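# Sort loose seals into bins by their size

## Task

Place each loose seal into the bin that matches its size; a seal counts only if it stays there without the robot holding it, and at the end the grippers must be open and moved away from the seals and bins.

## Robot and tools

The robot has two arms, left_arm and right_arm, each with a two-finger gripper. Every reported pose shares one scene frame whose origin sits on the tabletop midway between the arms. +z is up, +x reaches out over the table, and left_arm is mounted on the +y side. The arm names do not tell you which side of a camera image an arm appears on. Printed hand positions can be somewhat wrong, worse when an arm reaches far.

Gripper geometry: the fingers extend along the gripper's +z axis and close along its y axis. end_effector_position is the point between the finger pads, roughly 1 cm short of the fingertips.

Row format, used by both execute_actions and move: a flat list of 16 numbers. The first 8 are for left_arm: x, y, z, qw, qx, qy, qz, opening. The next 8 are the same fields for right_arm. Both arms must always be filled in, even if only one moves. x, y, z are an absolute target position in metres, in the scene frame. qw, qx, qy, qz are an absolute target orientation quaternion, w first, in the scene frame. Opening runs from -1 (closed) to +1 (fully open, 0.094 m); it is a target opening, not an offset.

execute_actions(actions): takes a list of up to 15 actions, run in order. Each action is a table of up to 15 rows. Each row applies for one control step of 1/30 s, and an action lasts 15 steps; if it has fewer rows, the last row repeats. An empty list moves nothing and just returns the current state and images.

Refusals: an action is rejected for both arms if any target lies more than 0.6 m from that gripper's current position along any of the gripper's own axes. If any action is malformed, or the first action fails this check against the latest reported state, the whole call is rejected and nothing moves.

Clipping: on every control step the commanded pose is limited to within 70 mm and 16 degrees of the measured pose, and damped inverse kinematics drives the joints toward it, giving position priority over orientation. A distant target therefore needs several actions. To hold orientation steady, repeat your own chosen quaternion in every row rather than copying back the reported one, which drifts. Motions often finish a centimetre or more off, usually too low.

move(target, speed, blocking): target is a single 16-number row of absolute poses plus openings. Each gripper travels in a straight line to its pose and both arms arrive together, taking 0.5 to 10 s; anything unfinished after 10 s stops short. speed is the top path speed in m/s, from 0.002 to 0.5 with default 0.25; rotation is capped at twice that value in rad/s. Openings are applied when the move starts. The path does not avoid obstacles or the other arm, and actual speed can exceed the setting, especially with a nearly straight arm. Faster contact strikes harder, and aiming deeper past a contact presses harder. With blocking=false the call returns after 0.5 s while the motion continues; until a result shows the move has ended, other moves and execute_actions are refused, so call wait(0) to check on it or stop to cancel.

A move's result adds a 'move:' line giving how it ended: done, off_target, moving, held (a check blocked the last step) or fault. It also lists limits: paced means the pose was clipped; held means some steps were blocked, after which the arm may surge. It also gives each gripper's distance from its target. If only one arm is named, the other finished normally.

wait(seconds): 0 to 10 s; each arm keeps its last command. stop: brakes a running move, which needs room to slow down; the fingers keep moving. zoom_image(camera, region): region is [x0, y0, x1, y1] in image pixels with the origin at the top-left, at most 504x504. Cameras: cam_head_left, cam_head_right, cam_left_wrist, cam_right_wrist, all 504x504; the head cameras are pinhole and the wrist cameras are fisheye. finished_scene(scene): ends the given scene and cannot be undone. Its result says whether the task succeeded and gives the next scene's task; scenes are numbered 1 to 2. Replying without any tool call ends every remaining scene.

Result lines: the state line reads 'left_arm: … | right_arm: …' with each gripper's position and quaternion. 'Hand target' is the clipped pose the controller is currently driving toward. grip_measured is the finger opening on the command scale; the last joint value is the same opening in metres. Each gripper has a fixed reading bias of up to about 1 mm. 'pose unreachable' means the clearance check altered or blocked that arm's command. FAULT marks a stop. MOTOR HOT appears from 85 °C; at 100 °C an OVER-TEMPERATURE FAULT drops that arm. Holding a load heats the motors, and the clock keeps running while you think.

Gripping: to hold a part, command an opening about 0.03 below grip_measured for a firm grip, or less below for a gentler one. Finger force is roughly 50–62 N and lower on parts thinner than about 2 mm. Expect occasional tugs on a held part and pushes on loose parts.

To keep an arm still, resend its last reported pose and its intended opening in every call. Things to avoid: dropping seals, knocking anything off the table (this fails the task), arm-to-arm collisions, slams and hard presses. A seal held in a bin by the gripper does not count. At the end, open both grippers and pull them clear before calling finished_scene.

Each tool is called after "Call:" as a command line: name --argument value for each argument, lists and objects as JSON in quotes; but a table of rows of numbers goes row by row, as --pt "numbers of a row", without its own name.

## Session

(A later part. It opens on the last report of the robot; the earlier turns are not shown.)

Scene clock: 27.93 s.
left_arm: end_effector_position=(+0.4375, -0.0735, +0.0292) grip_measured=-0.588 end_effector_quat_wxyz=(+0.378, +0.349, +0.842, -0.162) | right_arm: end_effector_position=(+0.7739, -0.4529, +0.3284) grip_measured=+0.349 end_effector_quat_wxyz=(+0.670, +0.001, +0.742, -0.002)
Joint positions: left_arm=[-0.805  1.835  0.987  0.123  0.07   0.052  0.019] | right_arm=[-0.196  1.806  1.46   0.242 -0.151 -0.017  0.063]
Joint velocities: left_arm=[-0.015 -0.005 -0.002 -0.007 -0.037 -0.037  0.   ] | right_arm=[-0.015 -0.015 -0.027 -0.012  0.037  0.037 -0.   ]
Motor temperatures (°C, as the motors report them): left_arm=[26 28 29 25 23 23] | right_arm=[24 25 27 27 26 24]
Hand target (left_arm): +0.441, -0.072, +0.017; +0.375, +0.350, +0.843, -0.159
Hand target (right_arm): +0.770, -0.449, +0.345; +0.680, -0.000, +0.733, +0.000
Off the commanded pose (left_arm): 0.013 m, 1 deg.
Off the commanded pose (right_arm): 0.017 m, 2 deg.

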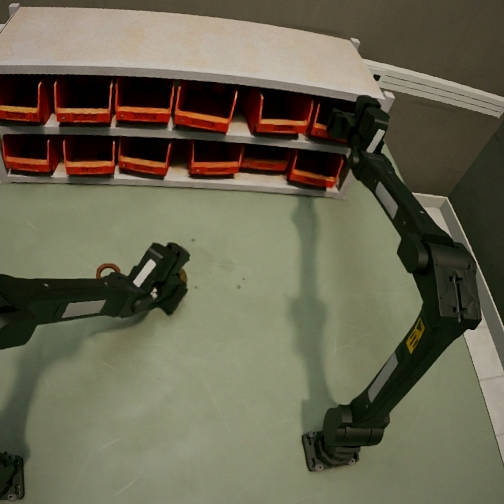

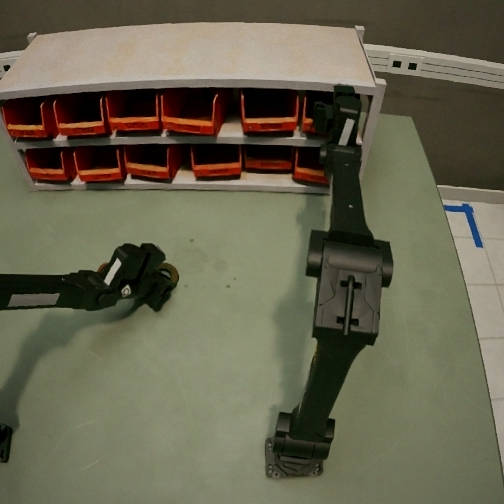

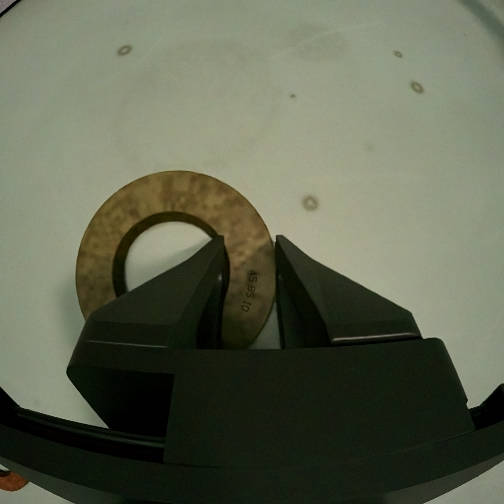

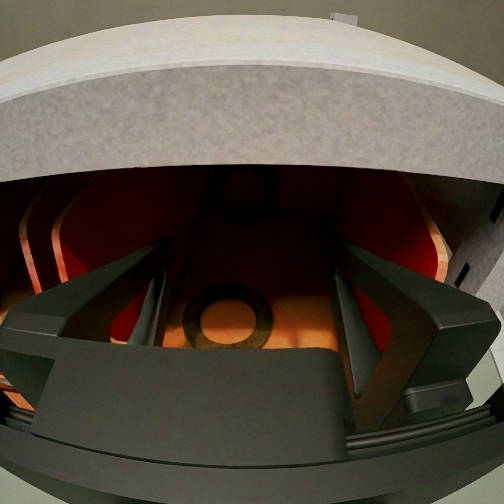

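Call:
move --target '[0.44,-0.05,0.12,0.375,0.35,0.843,-0.159,-0.62, 0.64,-0.44,0.345,0.68,0,0.733,0,0.35]' --speed 0.15

Call:
move --target '[0.68,0.167,0.378,0.645,0.13,0.745,-0.114,-0.62, 0.42,-0.1,0.13,0.38,-0.35,0.841,0.159,0.65]'

Scene clock: 32.07 s.
left_arm: end_effector_position=(+0.4259, -0.0441, +0.0880) grip_measured=-0.588 end_effector_quat_wxyz=(+0.349, +0.350, +0.855, -0.154) | right_arm: end_effector_position=(+0.6424, -0.4342, +0.3373) grip_measured=+0.349 end_effector_quat_wxyz=(+0.670, -0.002, +0.742, +0.002)
Joint positions: left_arm=[-0.773  1.663  0.987 -0.115  0.094  0.067  0.019] | right_arm=[-0.203  1.473  1.064  0.306 -0.166 -0.017  0.063]
Joint velocities: left_arm=[ 0.005 -0.005 -0.012  0.002 -0.007  0.007  0.   ] | right_arm=[-0.015 -0.005 -0.017 -0.002  0.037 -0.037 -0.   ]
Motor temperatures (°C, as the motors report them): left_arm=[26 28 29 25 23 23] | right_arm=[24 25 27 27 26 24]
Hand target (left_arm): +0.439, -0.048, +0.121; +0.376, +0.350, +0.843, -0.158
Hand target (right_arm): +0.641, -0.438, +0.347; +0.680, -0.000, +0.733, -0.000
Off the commanded pose (left_arm): 0.035 m, 3 deg.
Off the commanded pose (right_arm): 0.010 m, 2 deg.
move: off_target (left_arm)

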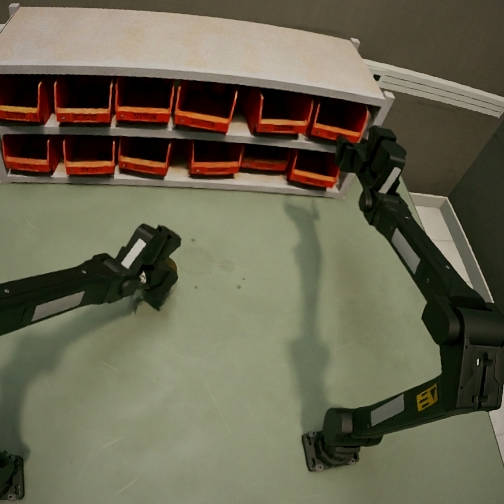

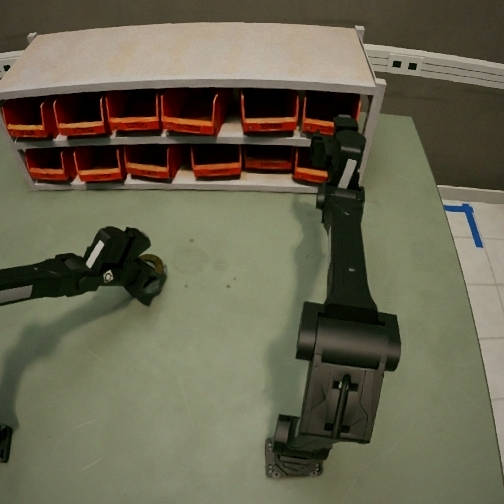

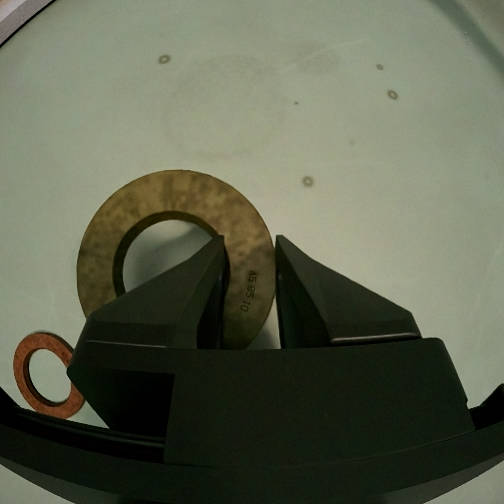

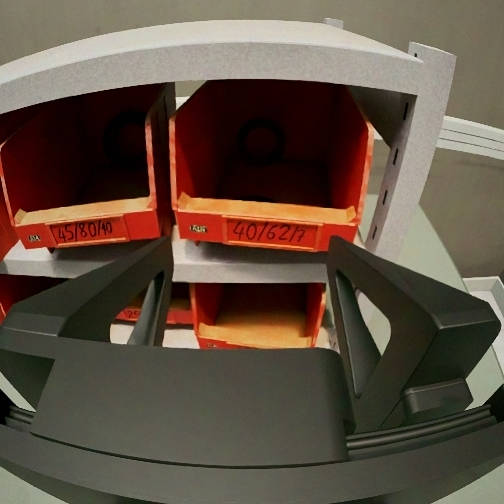

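Scene clock: 35.03 s.
left_arm: end_effector_position=(+0.6651, +0.1692, +0.3526) grip_measured=-0.589 end_effector_quat_wxyz=(+0.628, +0.136, +0.759, -0.104) | right_arm: end_effector_position=(+0.4227, -0.0914, +0.1338) grip_measured=+0.649 end_effector_quat_wxyz=(+0.384, -0.347, +0.840, +0.165)
Joint positions: left_arm=[-0.309  1.618  1.336  0.091  0.133  0.039  0.019] | right_arm=[ 0.443  1.35   0.739 -0.122 -0.236 -0.194  0.077]
Joint velocities: left_arm=[-0.015  0.005 -0.017 -0.017  0.051 -0.051 -0.   ] | right_arm=[-0.034 -0.015  0.002 -0.012  0.007 -0.022 -0.001]
Motor temperatures (°C, as the motors report them): left_arm=[26 28 30 25 23 23] | right_arm=[24 25 27 27 26 24]
Hand target (left_arm): +0.675, +0.169, +0.382; +0.645, +0.131, +0.745, -0.108
Hand target (right_arm): +0.424, -0.093, +0.130; +0.378, -0.344, +0.844, +0.163
Off the commanded pose (left_arm): 0.030 m, 3 deg.
Off the commanded pose (right_arm): 0.010 m, 1 deg.
move: off_target (left_arm); limits=paced

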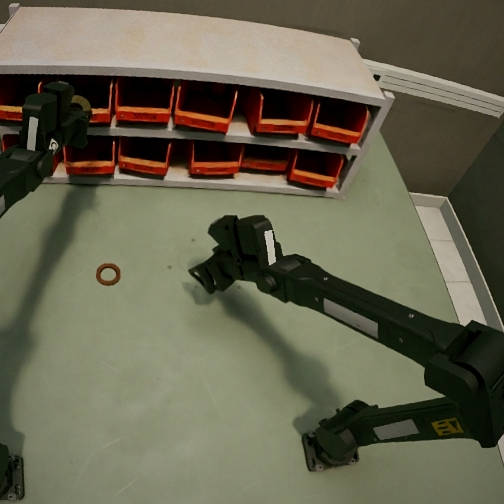

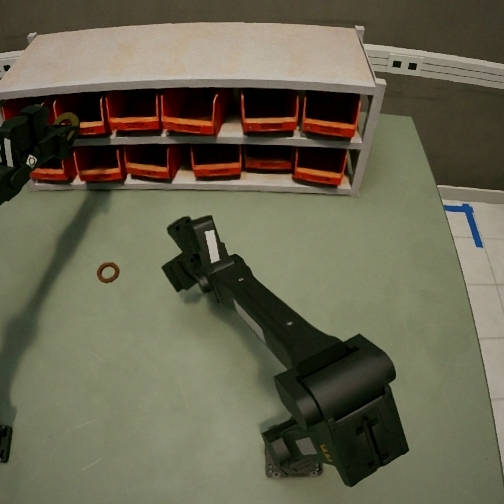

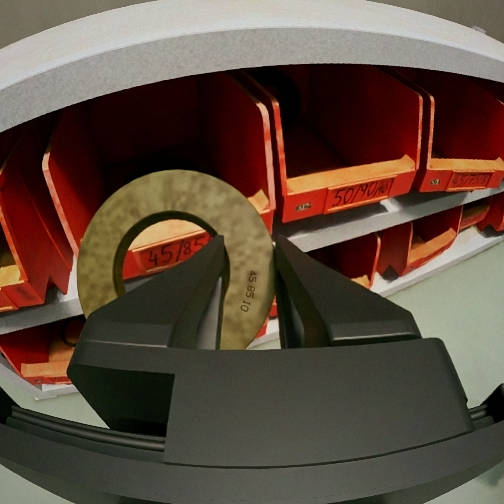

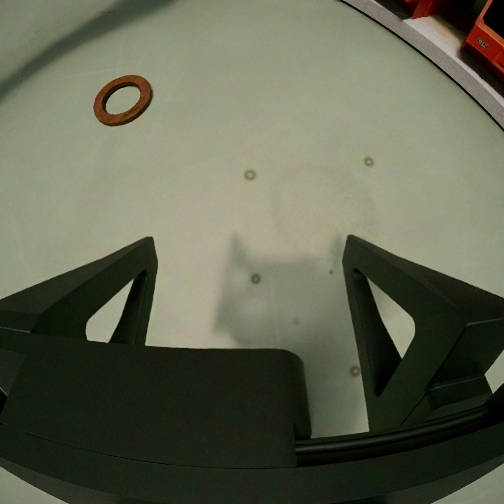

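Call:
move --target '[0.74,0.174,0.375,0.645,0.13,0.745,-0.114,-0.62, 0.468,0.14,0.06,0.385,-0.35,0.84,0.16,0.65]' --speed 0.18

Scene clock: 37.53 s.
left_arm: end_effector_position=(+0.7217, +0.1701, +0.3372) grip_measured=-0.589 end_effector_quat_wxyz=(+0.622, +0.137, +0.763, -0.111) | right_arm: end_effector_position=(+0.4544, +0.1263, +0.0437) grip_measured=+0.649 end_effector_quat_wxyz=(+0.367, -0.357, +0.845, +0.154)
Joint positions: left_arm=[-0.285  1.768  1.498  0.065  0.168  0.035  0.019] | right_arm=[ 0.783  1.881  1.138 -0.008  0.02   0.016  0.077]
Joint velocities: left_arm=[ 0.005 -0.005  0.002 -0.007 -0.022  0.007 -0.001] | right_arm=[ 0.005 -0.015  0.012  0.007 -0.007 -0.037 -0.001]
Motor temperatures (°C, as the motors report them): left_arm=[26 28 31 25 23 23] | right_arm=[24 25 27 27 26 24]
Hand target (left_arm): +0.735, +0.174, +0.375; +0.645, +0.130, +0.745, -0.114
Hand target (right_arm): +0.468, +0.140, +0.057; +0.383, -0.349, +0.840, +0.161
Off the commanded pose (left_arm): 0.042 m, 3 deg.
Off the commanded pose (right_arm): 0.025 m, 2 deg.
move: off_target (left_arm, right_arm)

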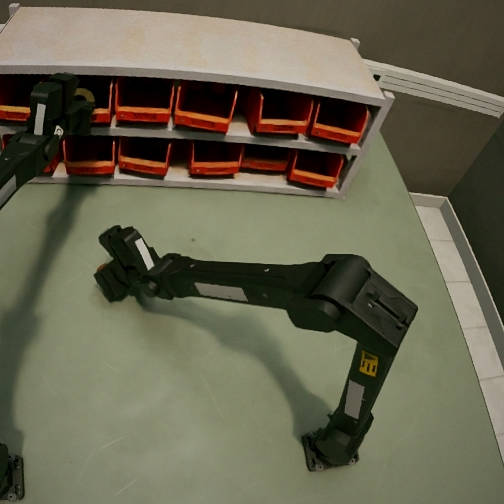

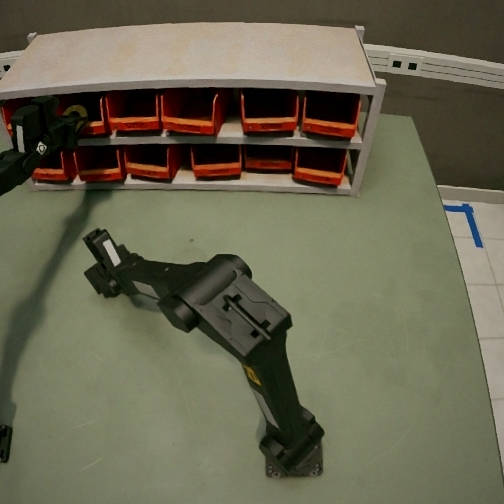

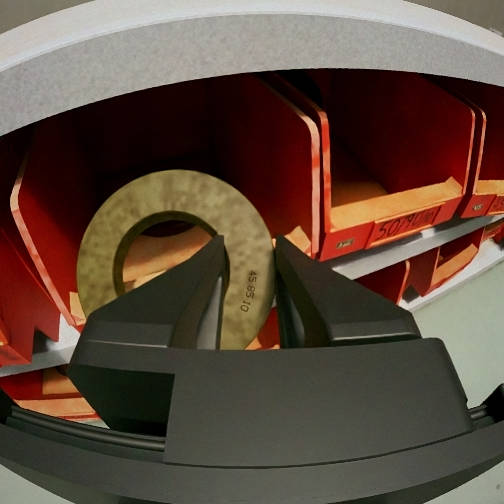

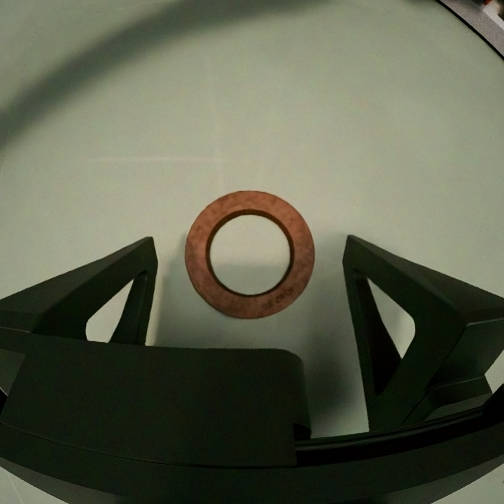

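Call:
move --target '[0.79,0.177,0.383,0.645,0.13,0.745,-0.114,-0.62, 0.466,0.138,0.016,0.38,-0.35,0.841,0.159,0.65]' --speed 0.04

Scene clock: 40.57 s.
left_arm: end_effector_position=(+0.7720, +0.1717, +0.3492) grip_measured=-0.589 end_effector_quat_wxyz=(+0.624, +0.136, +0.761, -0.113) | right_arm: end_effector_position=(+0.4589, +0.1310, +0.0179) grip_measured=+0.649 end_effector_quat_wxyz=(+0.373, -0.355, +0.843, +0.157)
Joint positions: left_arm=[-0.268  1.888  1.7   -0.012  0.186  0.035  0.019] | right_arm=[0.783 1.943 1.138 0.068 0.021 0.018 0.077]
Joint velocities: left_arm=[-0.005  0.005 -0.012 -0.007 -0.007  0.051 -0.   ] | right_arm=[ 0.005 -0.015 -0.002 -0.002 -0.007 -0.022  0.001]
Motor temperatures (°C, as the motors report them): left_arm=[26 28 31 25 23 23] | right_arm=[24 25 27 27 26 24]
Hand target (left_arm): +0.785, +0.177, +0.383; +0.645, +0.130, +0.744, -0.114
Hand target (right_arm): +0.466, +0.137, +0.016; +0.380, -0.350, +0.841, +0.159
Off the commanded pose (left_arm): 0.039 m, 3 deg.
Off the commanded pose (right_arm): 0.010 m, 1 deg.
move: off_target (left_arm)

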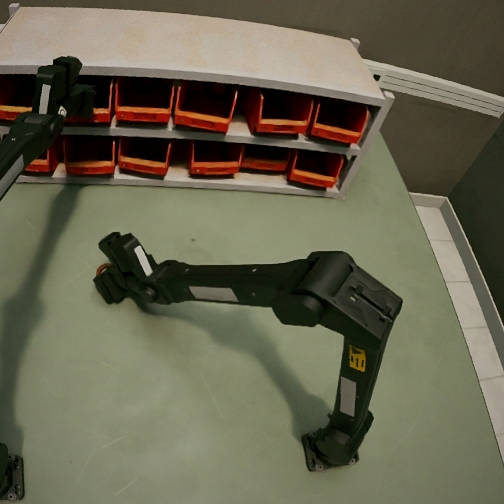

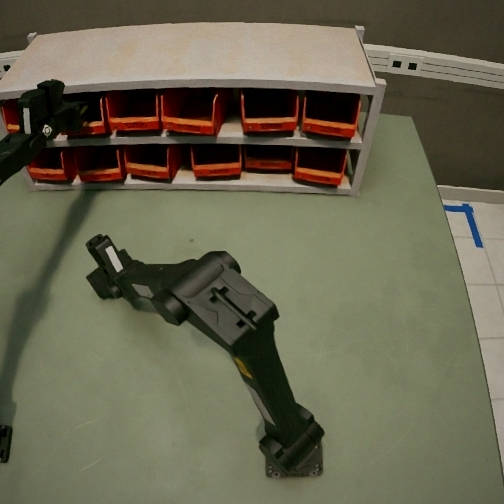

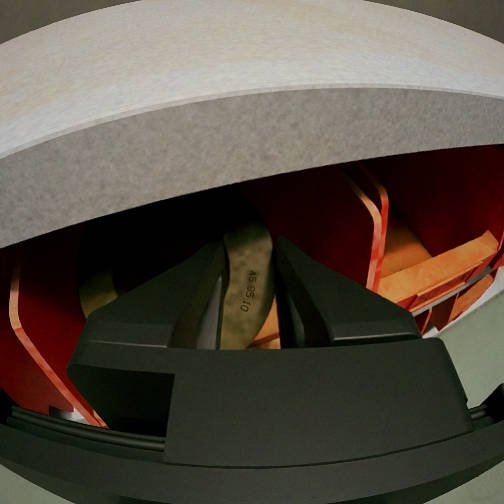

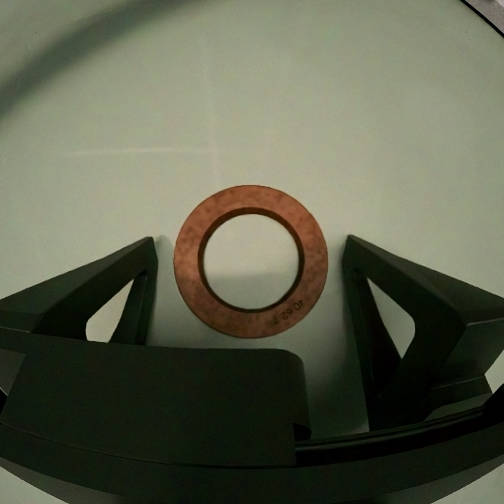

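Call:
move --target '[0.802,0.177,0.367,0.65,0.13,0.74,-0.114,-0.62, 0.462,0.134,0.012,0.38,-0.35,0.841,0.159,0.45]' --speed 0.035

Call:
execute_actions --actions '[[[0.798,0.177,0.367,0.65,0.13,0.74,-0.114,-0.62, 0.462,0.134,0.012,0.38,-0.35,0.841,0.159,0.25]]]'

Scene clock: 43.00 s.
left_arm: end_effector_position=(+0.7823, +0.1722, +0.3331) grip_measured=-0.589 end_effector_quat_wxyz=(+0.621, +0.136, +0.764, -0.114) | right_arm: end_effector_position=(+0.4607, +0.1329, +0.0207) grip_measured=+0.451 end_effector_quat_wxyz=(+0.380, -0.353, +0.840, +0.159)
Joint positions: left_arm=[-0.265  1.924  1.717 -0.001  0.19   0.035  0.019] | right_arm=[0.783 1.943 1.138 0.083 0.021 0.018 0.068]
Joint velocities: left_arm=[-0.015  0.005 -0.022 -0.002 -0.007 -0.037  0.   ] | right_arm=[-0.005  0.005 -0.022 -0.007 -0.037  0.037 -0.   ]
Motor temperatures (°C, as the motors report them): left_arm=[26 28 32 25 23 23] | right_arm=[24 25 27 27 26 24]
Hand target (left_arm): +0.797, +0.178, +0.367; +0.650, +0.130, +0.740, -0.114
Hand target (right_arm): +0.462, +0.134, +0.012; +0.380, -0.350, +0.841, +0.159
Off the commanded pose (left_arm): 0.039 m, 4 deg.
Off the commanded pose (right_arm): 0.009 m, 0 deg.
move: off_target (left_arm)

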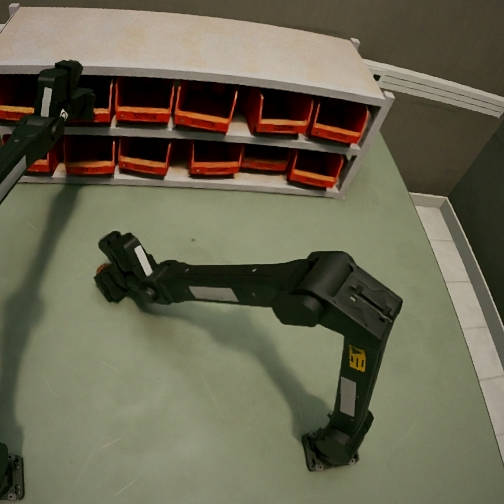

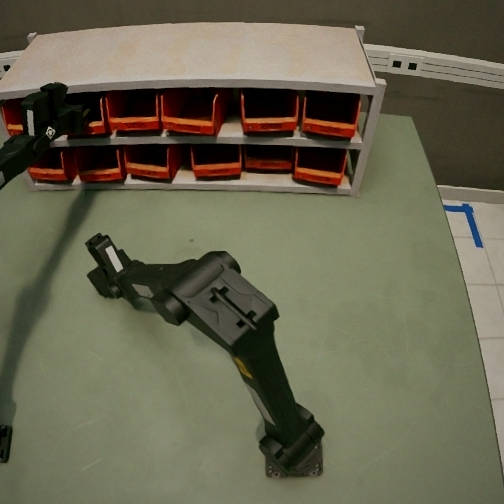

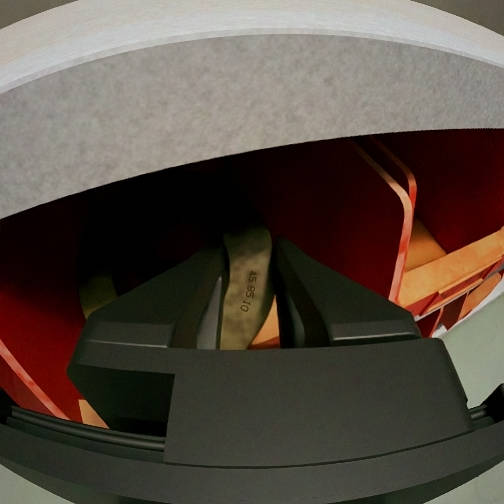

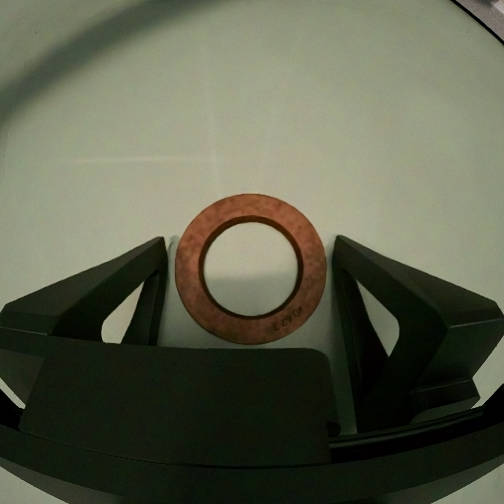

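Scene clock: 43.50 s.
left_arm: end_effector_position=(+0.7824, +0.1722, +0.3334) grip_measured=-0.589 end_effector_quat_wxyz=(+0.621, +0.136, +0.763, -0.114) | right_arm: end_effector_position=(+0.4608, +0.1328, +0.0207) grip_measured=+0.267 end_effector_quat_wxyz=(+0.380, -0.353, +0.840, +0.159)
Joint positions: left_arm=[-0.265  1.924  1.717  0.001  0.19   0.035  0.019] | right_arm=[0.783 1.943 1.138 0.083 0.022 0.018 0.06 ]
Joint velocities: left_arm=[-0.015  0.005 -0.012 -0.007 -0.051  0.022 -0.001] | right_arm=[ 0.005  0.005 -0.002  0.002  0.007 -0.022  0.   ]
Motor temperatures (°C, as the motors report them): left_arm=[26 28 32 25 23 23] | right_arm=[24 25 27 27 26 24]
Hand target (left_arm): +0.794, +0.178, +0.367; +0.650, +0.130, +0.740, -0.114
Hand target (right_arm): +0.462, +0.134, +0.012; +0.380, -0.350, +0.841, +0.159
Off the commanded pose (left_arm): 0.037 m, 4 deg.
Off the commanded pose (right_arm): 0.009 m, 0 deg.

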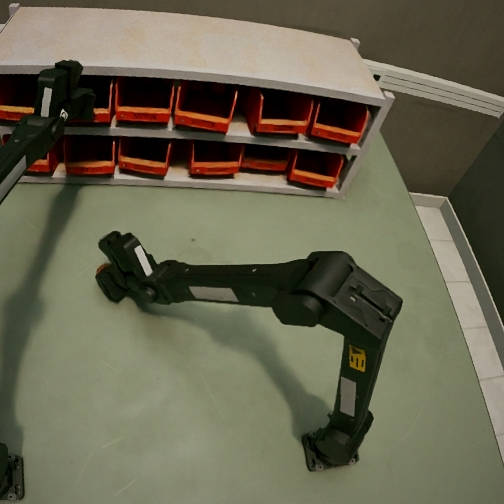

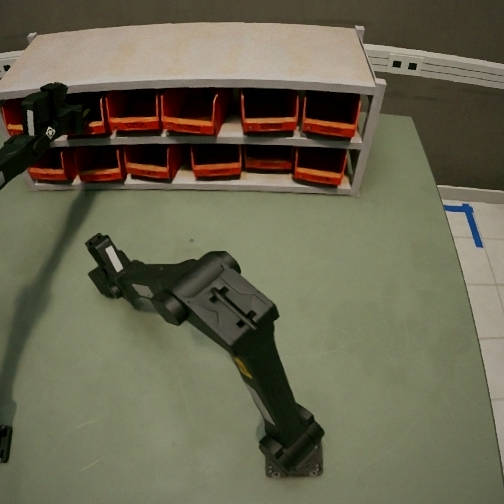

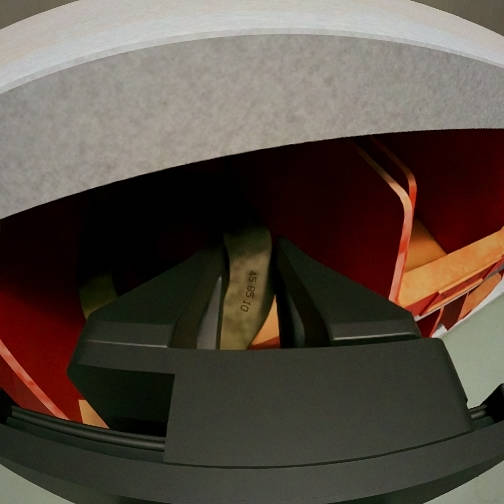

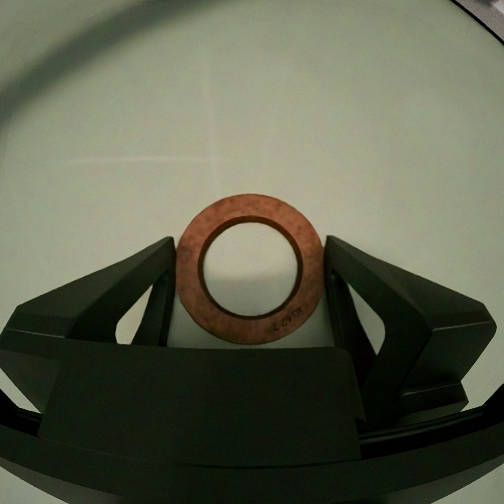

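Right grip is marginal (high, forward); regrip while left releases.

Call:
execute_actions --actions '[[[0.798,0.177,0.367,0.65,0.13,0.74,-0.114,-0.45, 0.462,0.134,0.012,0.38,-0.35,0.841,0.159,0.45]],[[0.798,0.177,0.367,0.65,0.13,0.74,-0.114,-0.45, 0.456,0.128,0.006,0.375,-0.352,0.843,0.157,0.45]]]'

Scene clock: 45.47 s.
left_arm: end_effector_position=(+0.7824, +0.1722, +0.3336) grip_measured=-0.452 end_effector_quat_wxyz=(+0.622, +0.136, +0.763, -0.114) | right_arm: end_effector_position=(+0.4585, +0.1301, +0.0174) grip_measured=+0.449 end_effector_quat_wxyz=(+0.380, -0.352, +0.841, +0.159)
Joint positions: left_arm=[-0.265  1.924  1.717  0.001  0.19   0.035  0.026] | right_arm=[0.783 1.943 1.126 0.095 0.022 0.021 0.068]
Joint velocities: left_arm=[-0.005 -0.015  0.002 -0.012 -0.007 -0.007  0.002] | right_arm=[-0.015 -0.005 -0.002 -0.012 -0.051  0.007  0.   ]
Motor temperatures (°C, as the motors report them): left_arm=[26 28 32 25 23 23] | right_arm=[24 25 27 27 26 24]
Hand target (left_arm): +0.794, +0.178, +0.367; +0.650, +0.130, +0.740, -0.114
Hand target (right_arm): +0.456, +0.128, +0.006; +0.375, -0.352, +0.843, +0.157
Off the commanded pose (left_arm): 0.037 m, 4 deg.
Off the commanded pose (right_arm): 0.012 m, 1 deg.

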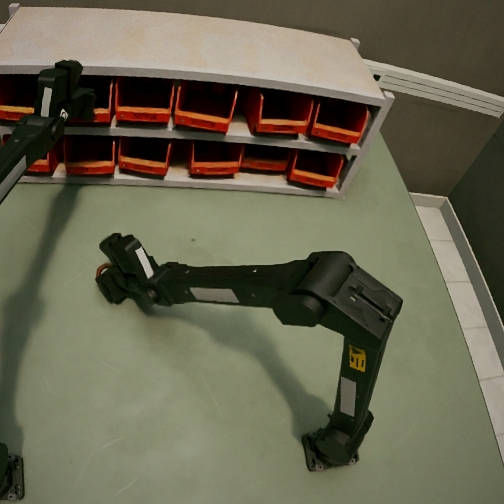

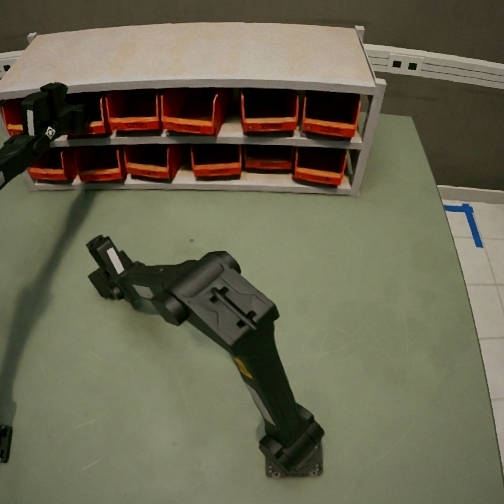

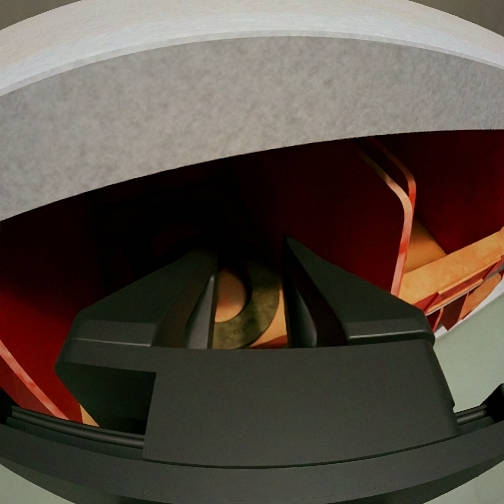

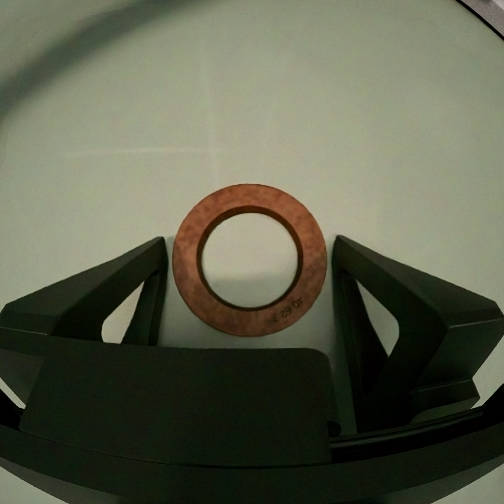

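Call:
execute_actions --actions '[[[0.78,0.18,0.36,0.64,0.13,0.75,-0.114,-0.45, 0.456,0.128,0.006,0.375,-0.352,0.843,0.157,0.25]]]'

Call:
move --target '[0.68,0.195,0.365,0.64,0.13,0.75,-0.114,-0.45, 0.45,0.09,0.08,0.38,-0.35,0.841,0.159,0.25]' --speed 0.12

Call:
move --target '[0.45,0.4,0.3,0.69,0,0.724,0,-0.45, 0.67,-0.437,0.355,0.67,0,0.742,0,0.25]' --speed 0.3

Scene clock: 47.57 s.
left_arm: end_effector_position=(+0.7824, +0.1722, +0.3336) grip_measured=-0.452 end_effector_quat_wxyz=(+0.622, +0.136, +0.763, -0.114) | right_arm: end_effector_position=(+0.4585, +0.1301, +0.0174) grip_measured=+0.277 end_effector_quat_wxyz=(+0.380, -0.352, +0.841, +0.159)
Joint positions: left_arm=[-0.265  1.924  1.717  0.001  0.19   0.035  0.026] | right_arm=[0.783 1.943 1.126 0.095 0.022 0.021 0.06 ]
Joint velocities: left_arm=[-0.005 -0.005 -0.022 -0.012  0.051  0.037  0.   ] | right_arm=[-0.015 -0.015  0.022  0.012  0.022  0.066  0.   ]
Motor temperatures (°C, as the motors report them): left_arm=[26 28 32 25 23 23] | right_arm=[24 25 27 27 26 24]
Hand target (left_arm): +0.779, +0.180, +0.360; +0.639, +0.130, +0.749, -0.114
Hand target (right_arm): +0.456, +0.128, +0.006; +0.375, -0.352, +0.843, +0.157
Off the commanded pose (left_arm): 0.028 m, 3 deg.
Off the commanded pose (right_arm): 0.012 m, 1 deg.

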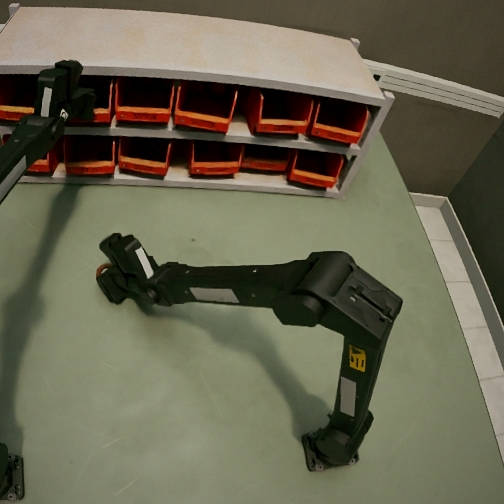

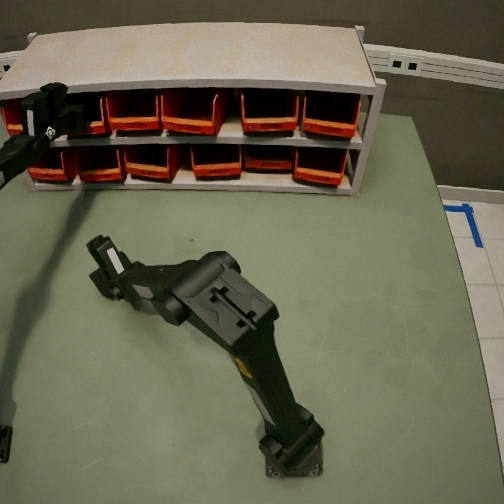

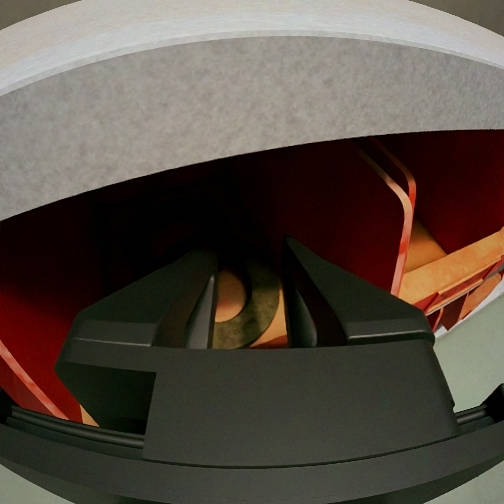

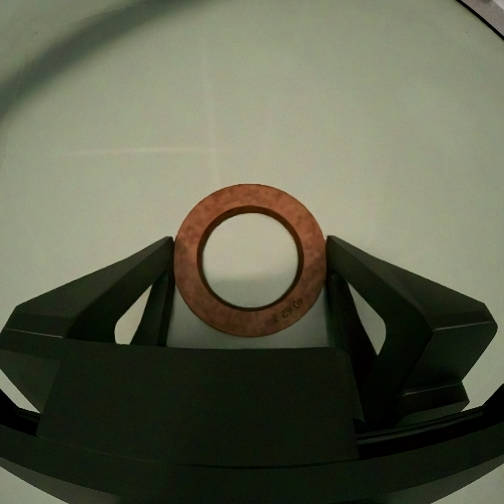

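Scene clock: 48.93 s.
left_arm: end_effector_position=(+0.6846, +0.1891, +0.3421) grip_measured=-0.452 end_effector_quat_wxyz=(+0.622, +0.137, +0.763, -0.112) | right_arm: end_effector_position=(+0.4488, +0.0942, +0.0758) grip_measured=+0.277 end_effector_quat_wxyz=(+0.379, -0.349, +0.842, +0.160)
Joint positions: left_arm=[-0.263  1.665  1.376  0.082  0.191  0.039  0.026] | right_arm=[ 0.75   1.768  1.054 -0.008 -0.001  0.005  0.06 ]
Joint velocities: left_arm=[-0.015 -0.015 -0.012  0.002 -0.022 -0.007  0.   ] | right_arm=[-0.005  0.005 -0.007 -0.012  0.022 -0.051 -0.   ]
Motor temperatures (°C, as the motors report them): left_arm=[26 29 32 25 23 23] | right_arm=[24 25 27 27 26 24]
Hand target (left_arm): +0.680, +0.197, +0.364; +0.639, +0.130, +0.749, -0.114
Hand target (right_arm): +0.450, +0.090, +0.081; +0.381, -0.350, +0.841, +0.159
Off the commanded pose (left_arm): 0.024 m, 3 deg.
Off the commanded pose (right_arm): 0.006 m, 0 deg.
move: off_target (left_arm)

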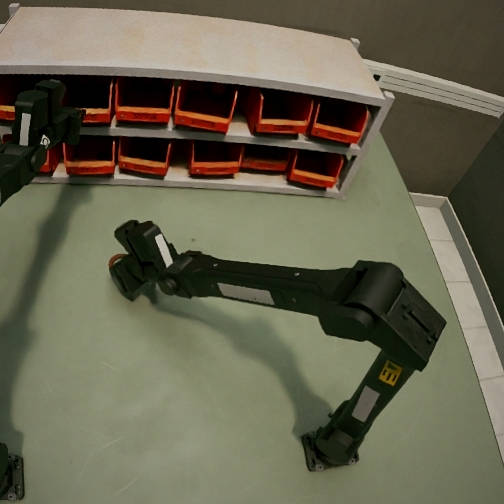

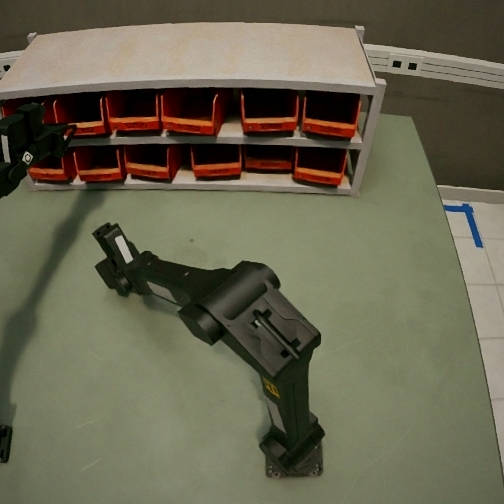

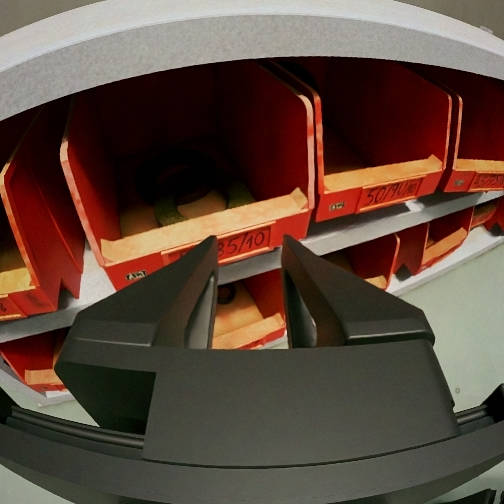

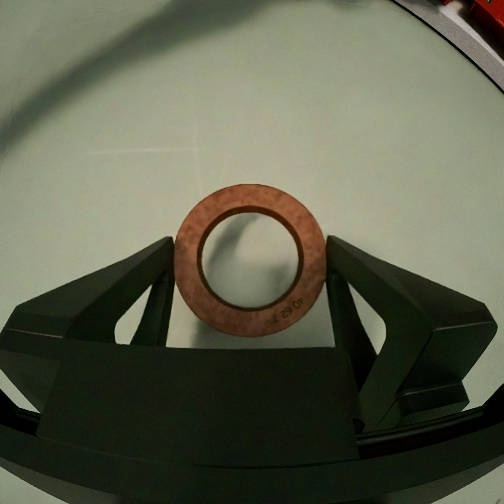

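Scene clock: 51.57 s.
left_arm: end_effector_position=(+0.4569, +0.4032, +0.2843) grip_measured=-0.452 end_effector_quat_wxyz=(+0.673, +0.006, +0.739, +0.004) | right_arm: end_effector_position=(+0.6502, -0.4475, +0.3288) grip_measured=+0.277 end_effector_quat_wxyz=(+0.654, -0.003, +0.757, -0.003)
Joint positions: left_arm=[0.102 1.122 0.59  0.437 0.205 0.034 0.026] | right_arm=[-0.225  1.498  1.099  0.251 -0.183 -0.035  0.06 ]
Joint velocities: left_arm=[-0.005  0.005 -0.002  0.002  0.022 -0.037  0.   ] | right_arm=[-0.015 -0.005  0.007  0.002 -0.051 -0.007  0.001]
Motor temperatures (°C, as the motors report them): left_arm=[26 29 32 25 23 23] | right_arm=[24 25 27 27 26 24]
Hand target (left_arm): +0.453, +0.404, +0.298; +0.689, +0.003, +0.725, +0.004
Hand target (right_arm): +0.663, -0.446, +0.357; +0.675, -0.007, +0.737, -0.001
Off the commanded pose (left_arm): 0.017 m, 3 deg.
Off the commanded pose (right_arm): 0.035 m, 3 deg.
move: off_target (left_arm, right_arm)

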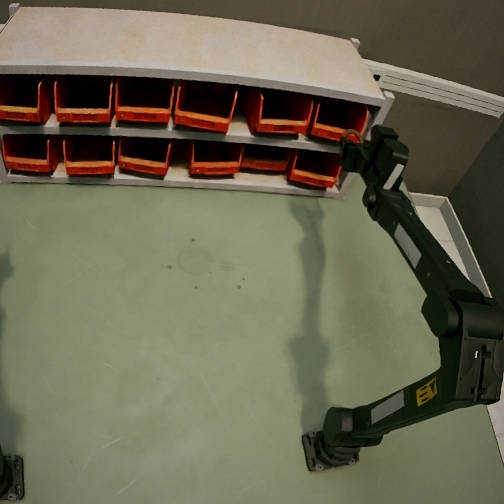

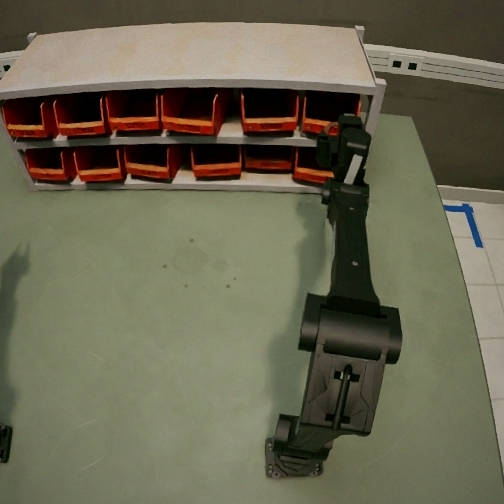

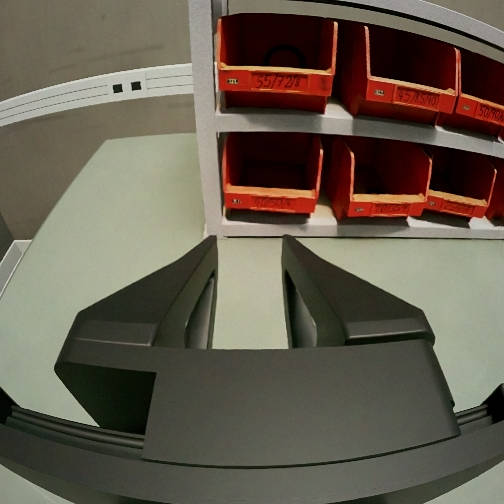

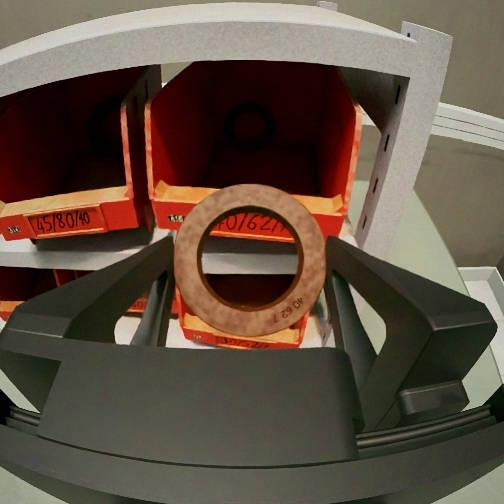

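Call:
move --target '[0.4569,0.4032,0.2843,0.673,0,0.739,0,-0.45, 0.75,-0.446,0.354,0.68,0,0.733,0,0.25]' --speed 0.08

Call:
move --target '[0.4569,0.4032,0.2843,0.673,0,0.739,0,-0.45, 0.796,-0.447,0.35,0.685,0,0.728,0,0.25]' --speed 0.05

Scene clock: 54.43 s.
left_arm: end_effector_position=(+0.4569, +0.4032, +0.2843) grip_measured=-0.452 end_effector_quat_wxyz=(+0.673, +0.006, +0.739, +0.004) | right_arm: end_effector_position=(+0.7330, -0.4496, +0.3260) grip_measured=+0.277 end_effector_quat_wxyz=(+0.662, +0.001, +0.749, -0.001)
Joint positions: left_arm=[0.102 1.122 0.59  0.437 0.205 0.033 0.026] | right_arm=[-0.202  1.705  1.329  0.251 -0.158 -0.02   0.06 ]
Joint velocities: left_arm=[-0.005  0.005 -0.027 -0.002  0.007  0.022 -0.001] | right_arm=[-0.015  0.005  0.002  0.012 -0.022 -0.051 -0.001]
Motor temperatures (°C, as the motors report them): left_arm=[26 28 31 25 23 23] | right_arm=[24 25 28 27 26 24]
Hand target (left_arm): +0.457, +0.403, +0.284; +0.673, +0.000, +0.739, +0.000
Hand target (right_arm): +0.747, -0.447, +0.352; +0.680, -0.000, +0.733, +0.000
Off the commanded pose (left_arm): 0.000 m, 1 deg.
Off the commanded pose (right_arm): 0.033 m, 3 deg.
move: off_target (right_arm)

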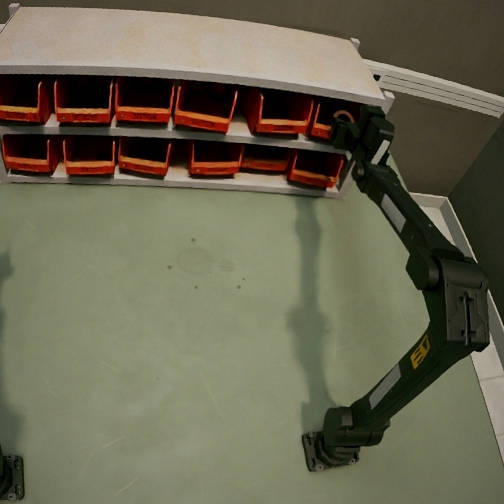

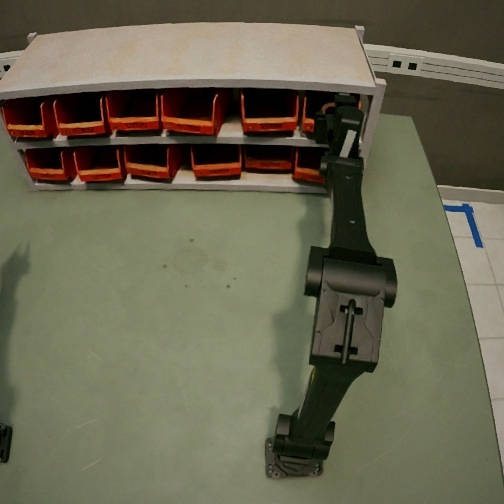

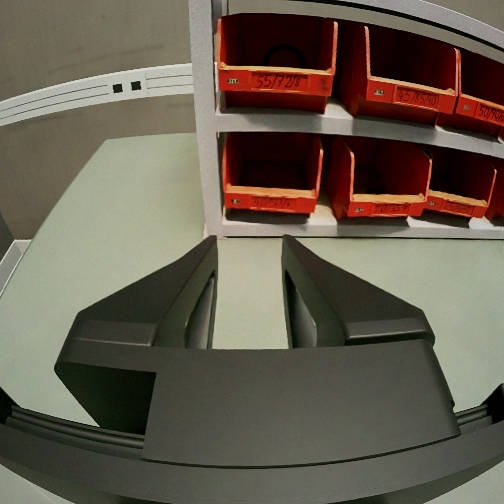

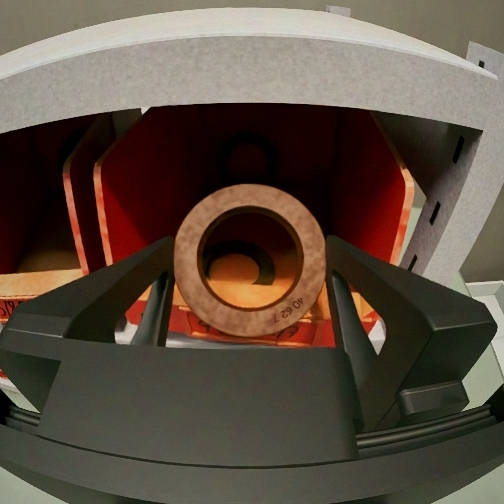

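Scene clock: 56.13 s.
left_arm: end_effector_position=(+0.4569, +0.4032, +0.2843) grip_measured=-0.452 end_effector_quat_wxyz=(+0.673, +0.005, +0.739, +0.004) | right_arm: end_effector_position=(+0.7800, -0.4511, +0.3277) grip_measured=+0.277 end_effector_quat_wxyz=(+0.673, +0.000, +0.740, -0.002)
Joint positions: left_arm=[0.102 1.122 0.59  0.437 0.205 0.033 0.026] | right_arm=[-0.192  1.822  1.476  0.249 -0.147 -0.017  0.06 ]
Joint velocities: left_arm=[-0.015  0.005 -0.027  0.002 -0.037 -0.037 -0.001] | right_arm=[-0.015  0.005  0.002 -0.007 -0.022 -0.022  0.001]
Motor temperatures (°C, as the motors report them): left_arm=[26 28 31 25 23 23] | right_arm=[24 25 28 27 26 24]
Hand target (left_arm): +0.457, +0.403, +0.284; +0.673, -0.000, +0.739, -0.000
Hand target (right_arm): +0.793, -0.447, +0.349; +0.685, -0.000, +0.728, +0.000
Off the commanded pose (left_arm): 0.000 m, 1 deg.
Off the commanded pose (right_arm): 0.028 m, 2 deg.
move: off_target (right_arm)

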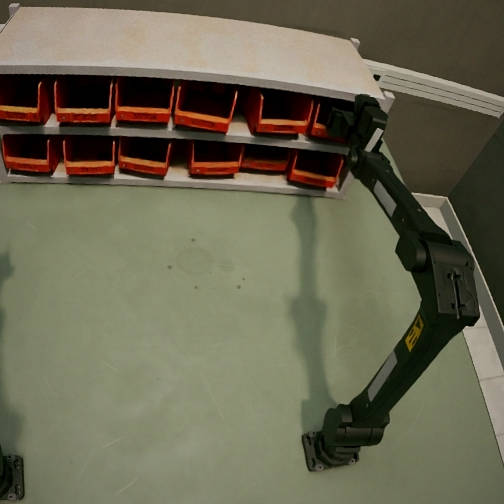

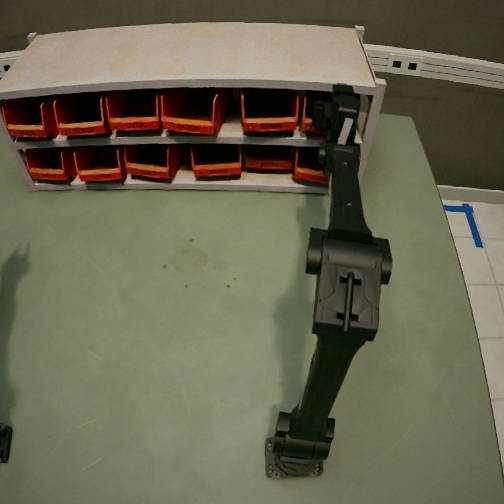

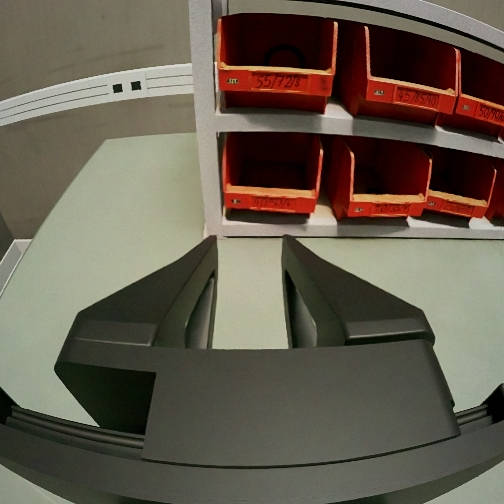

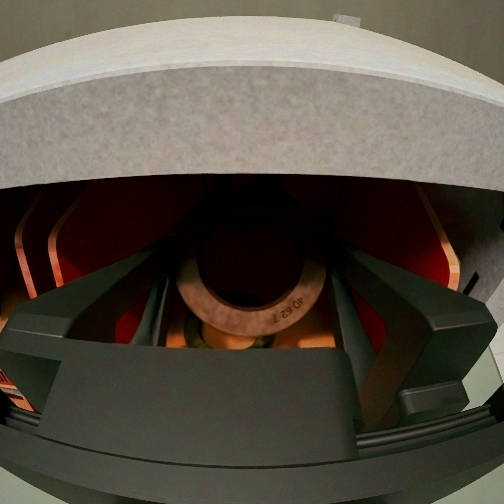

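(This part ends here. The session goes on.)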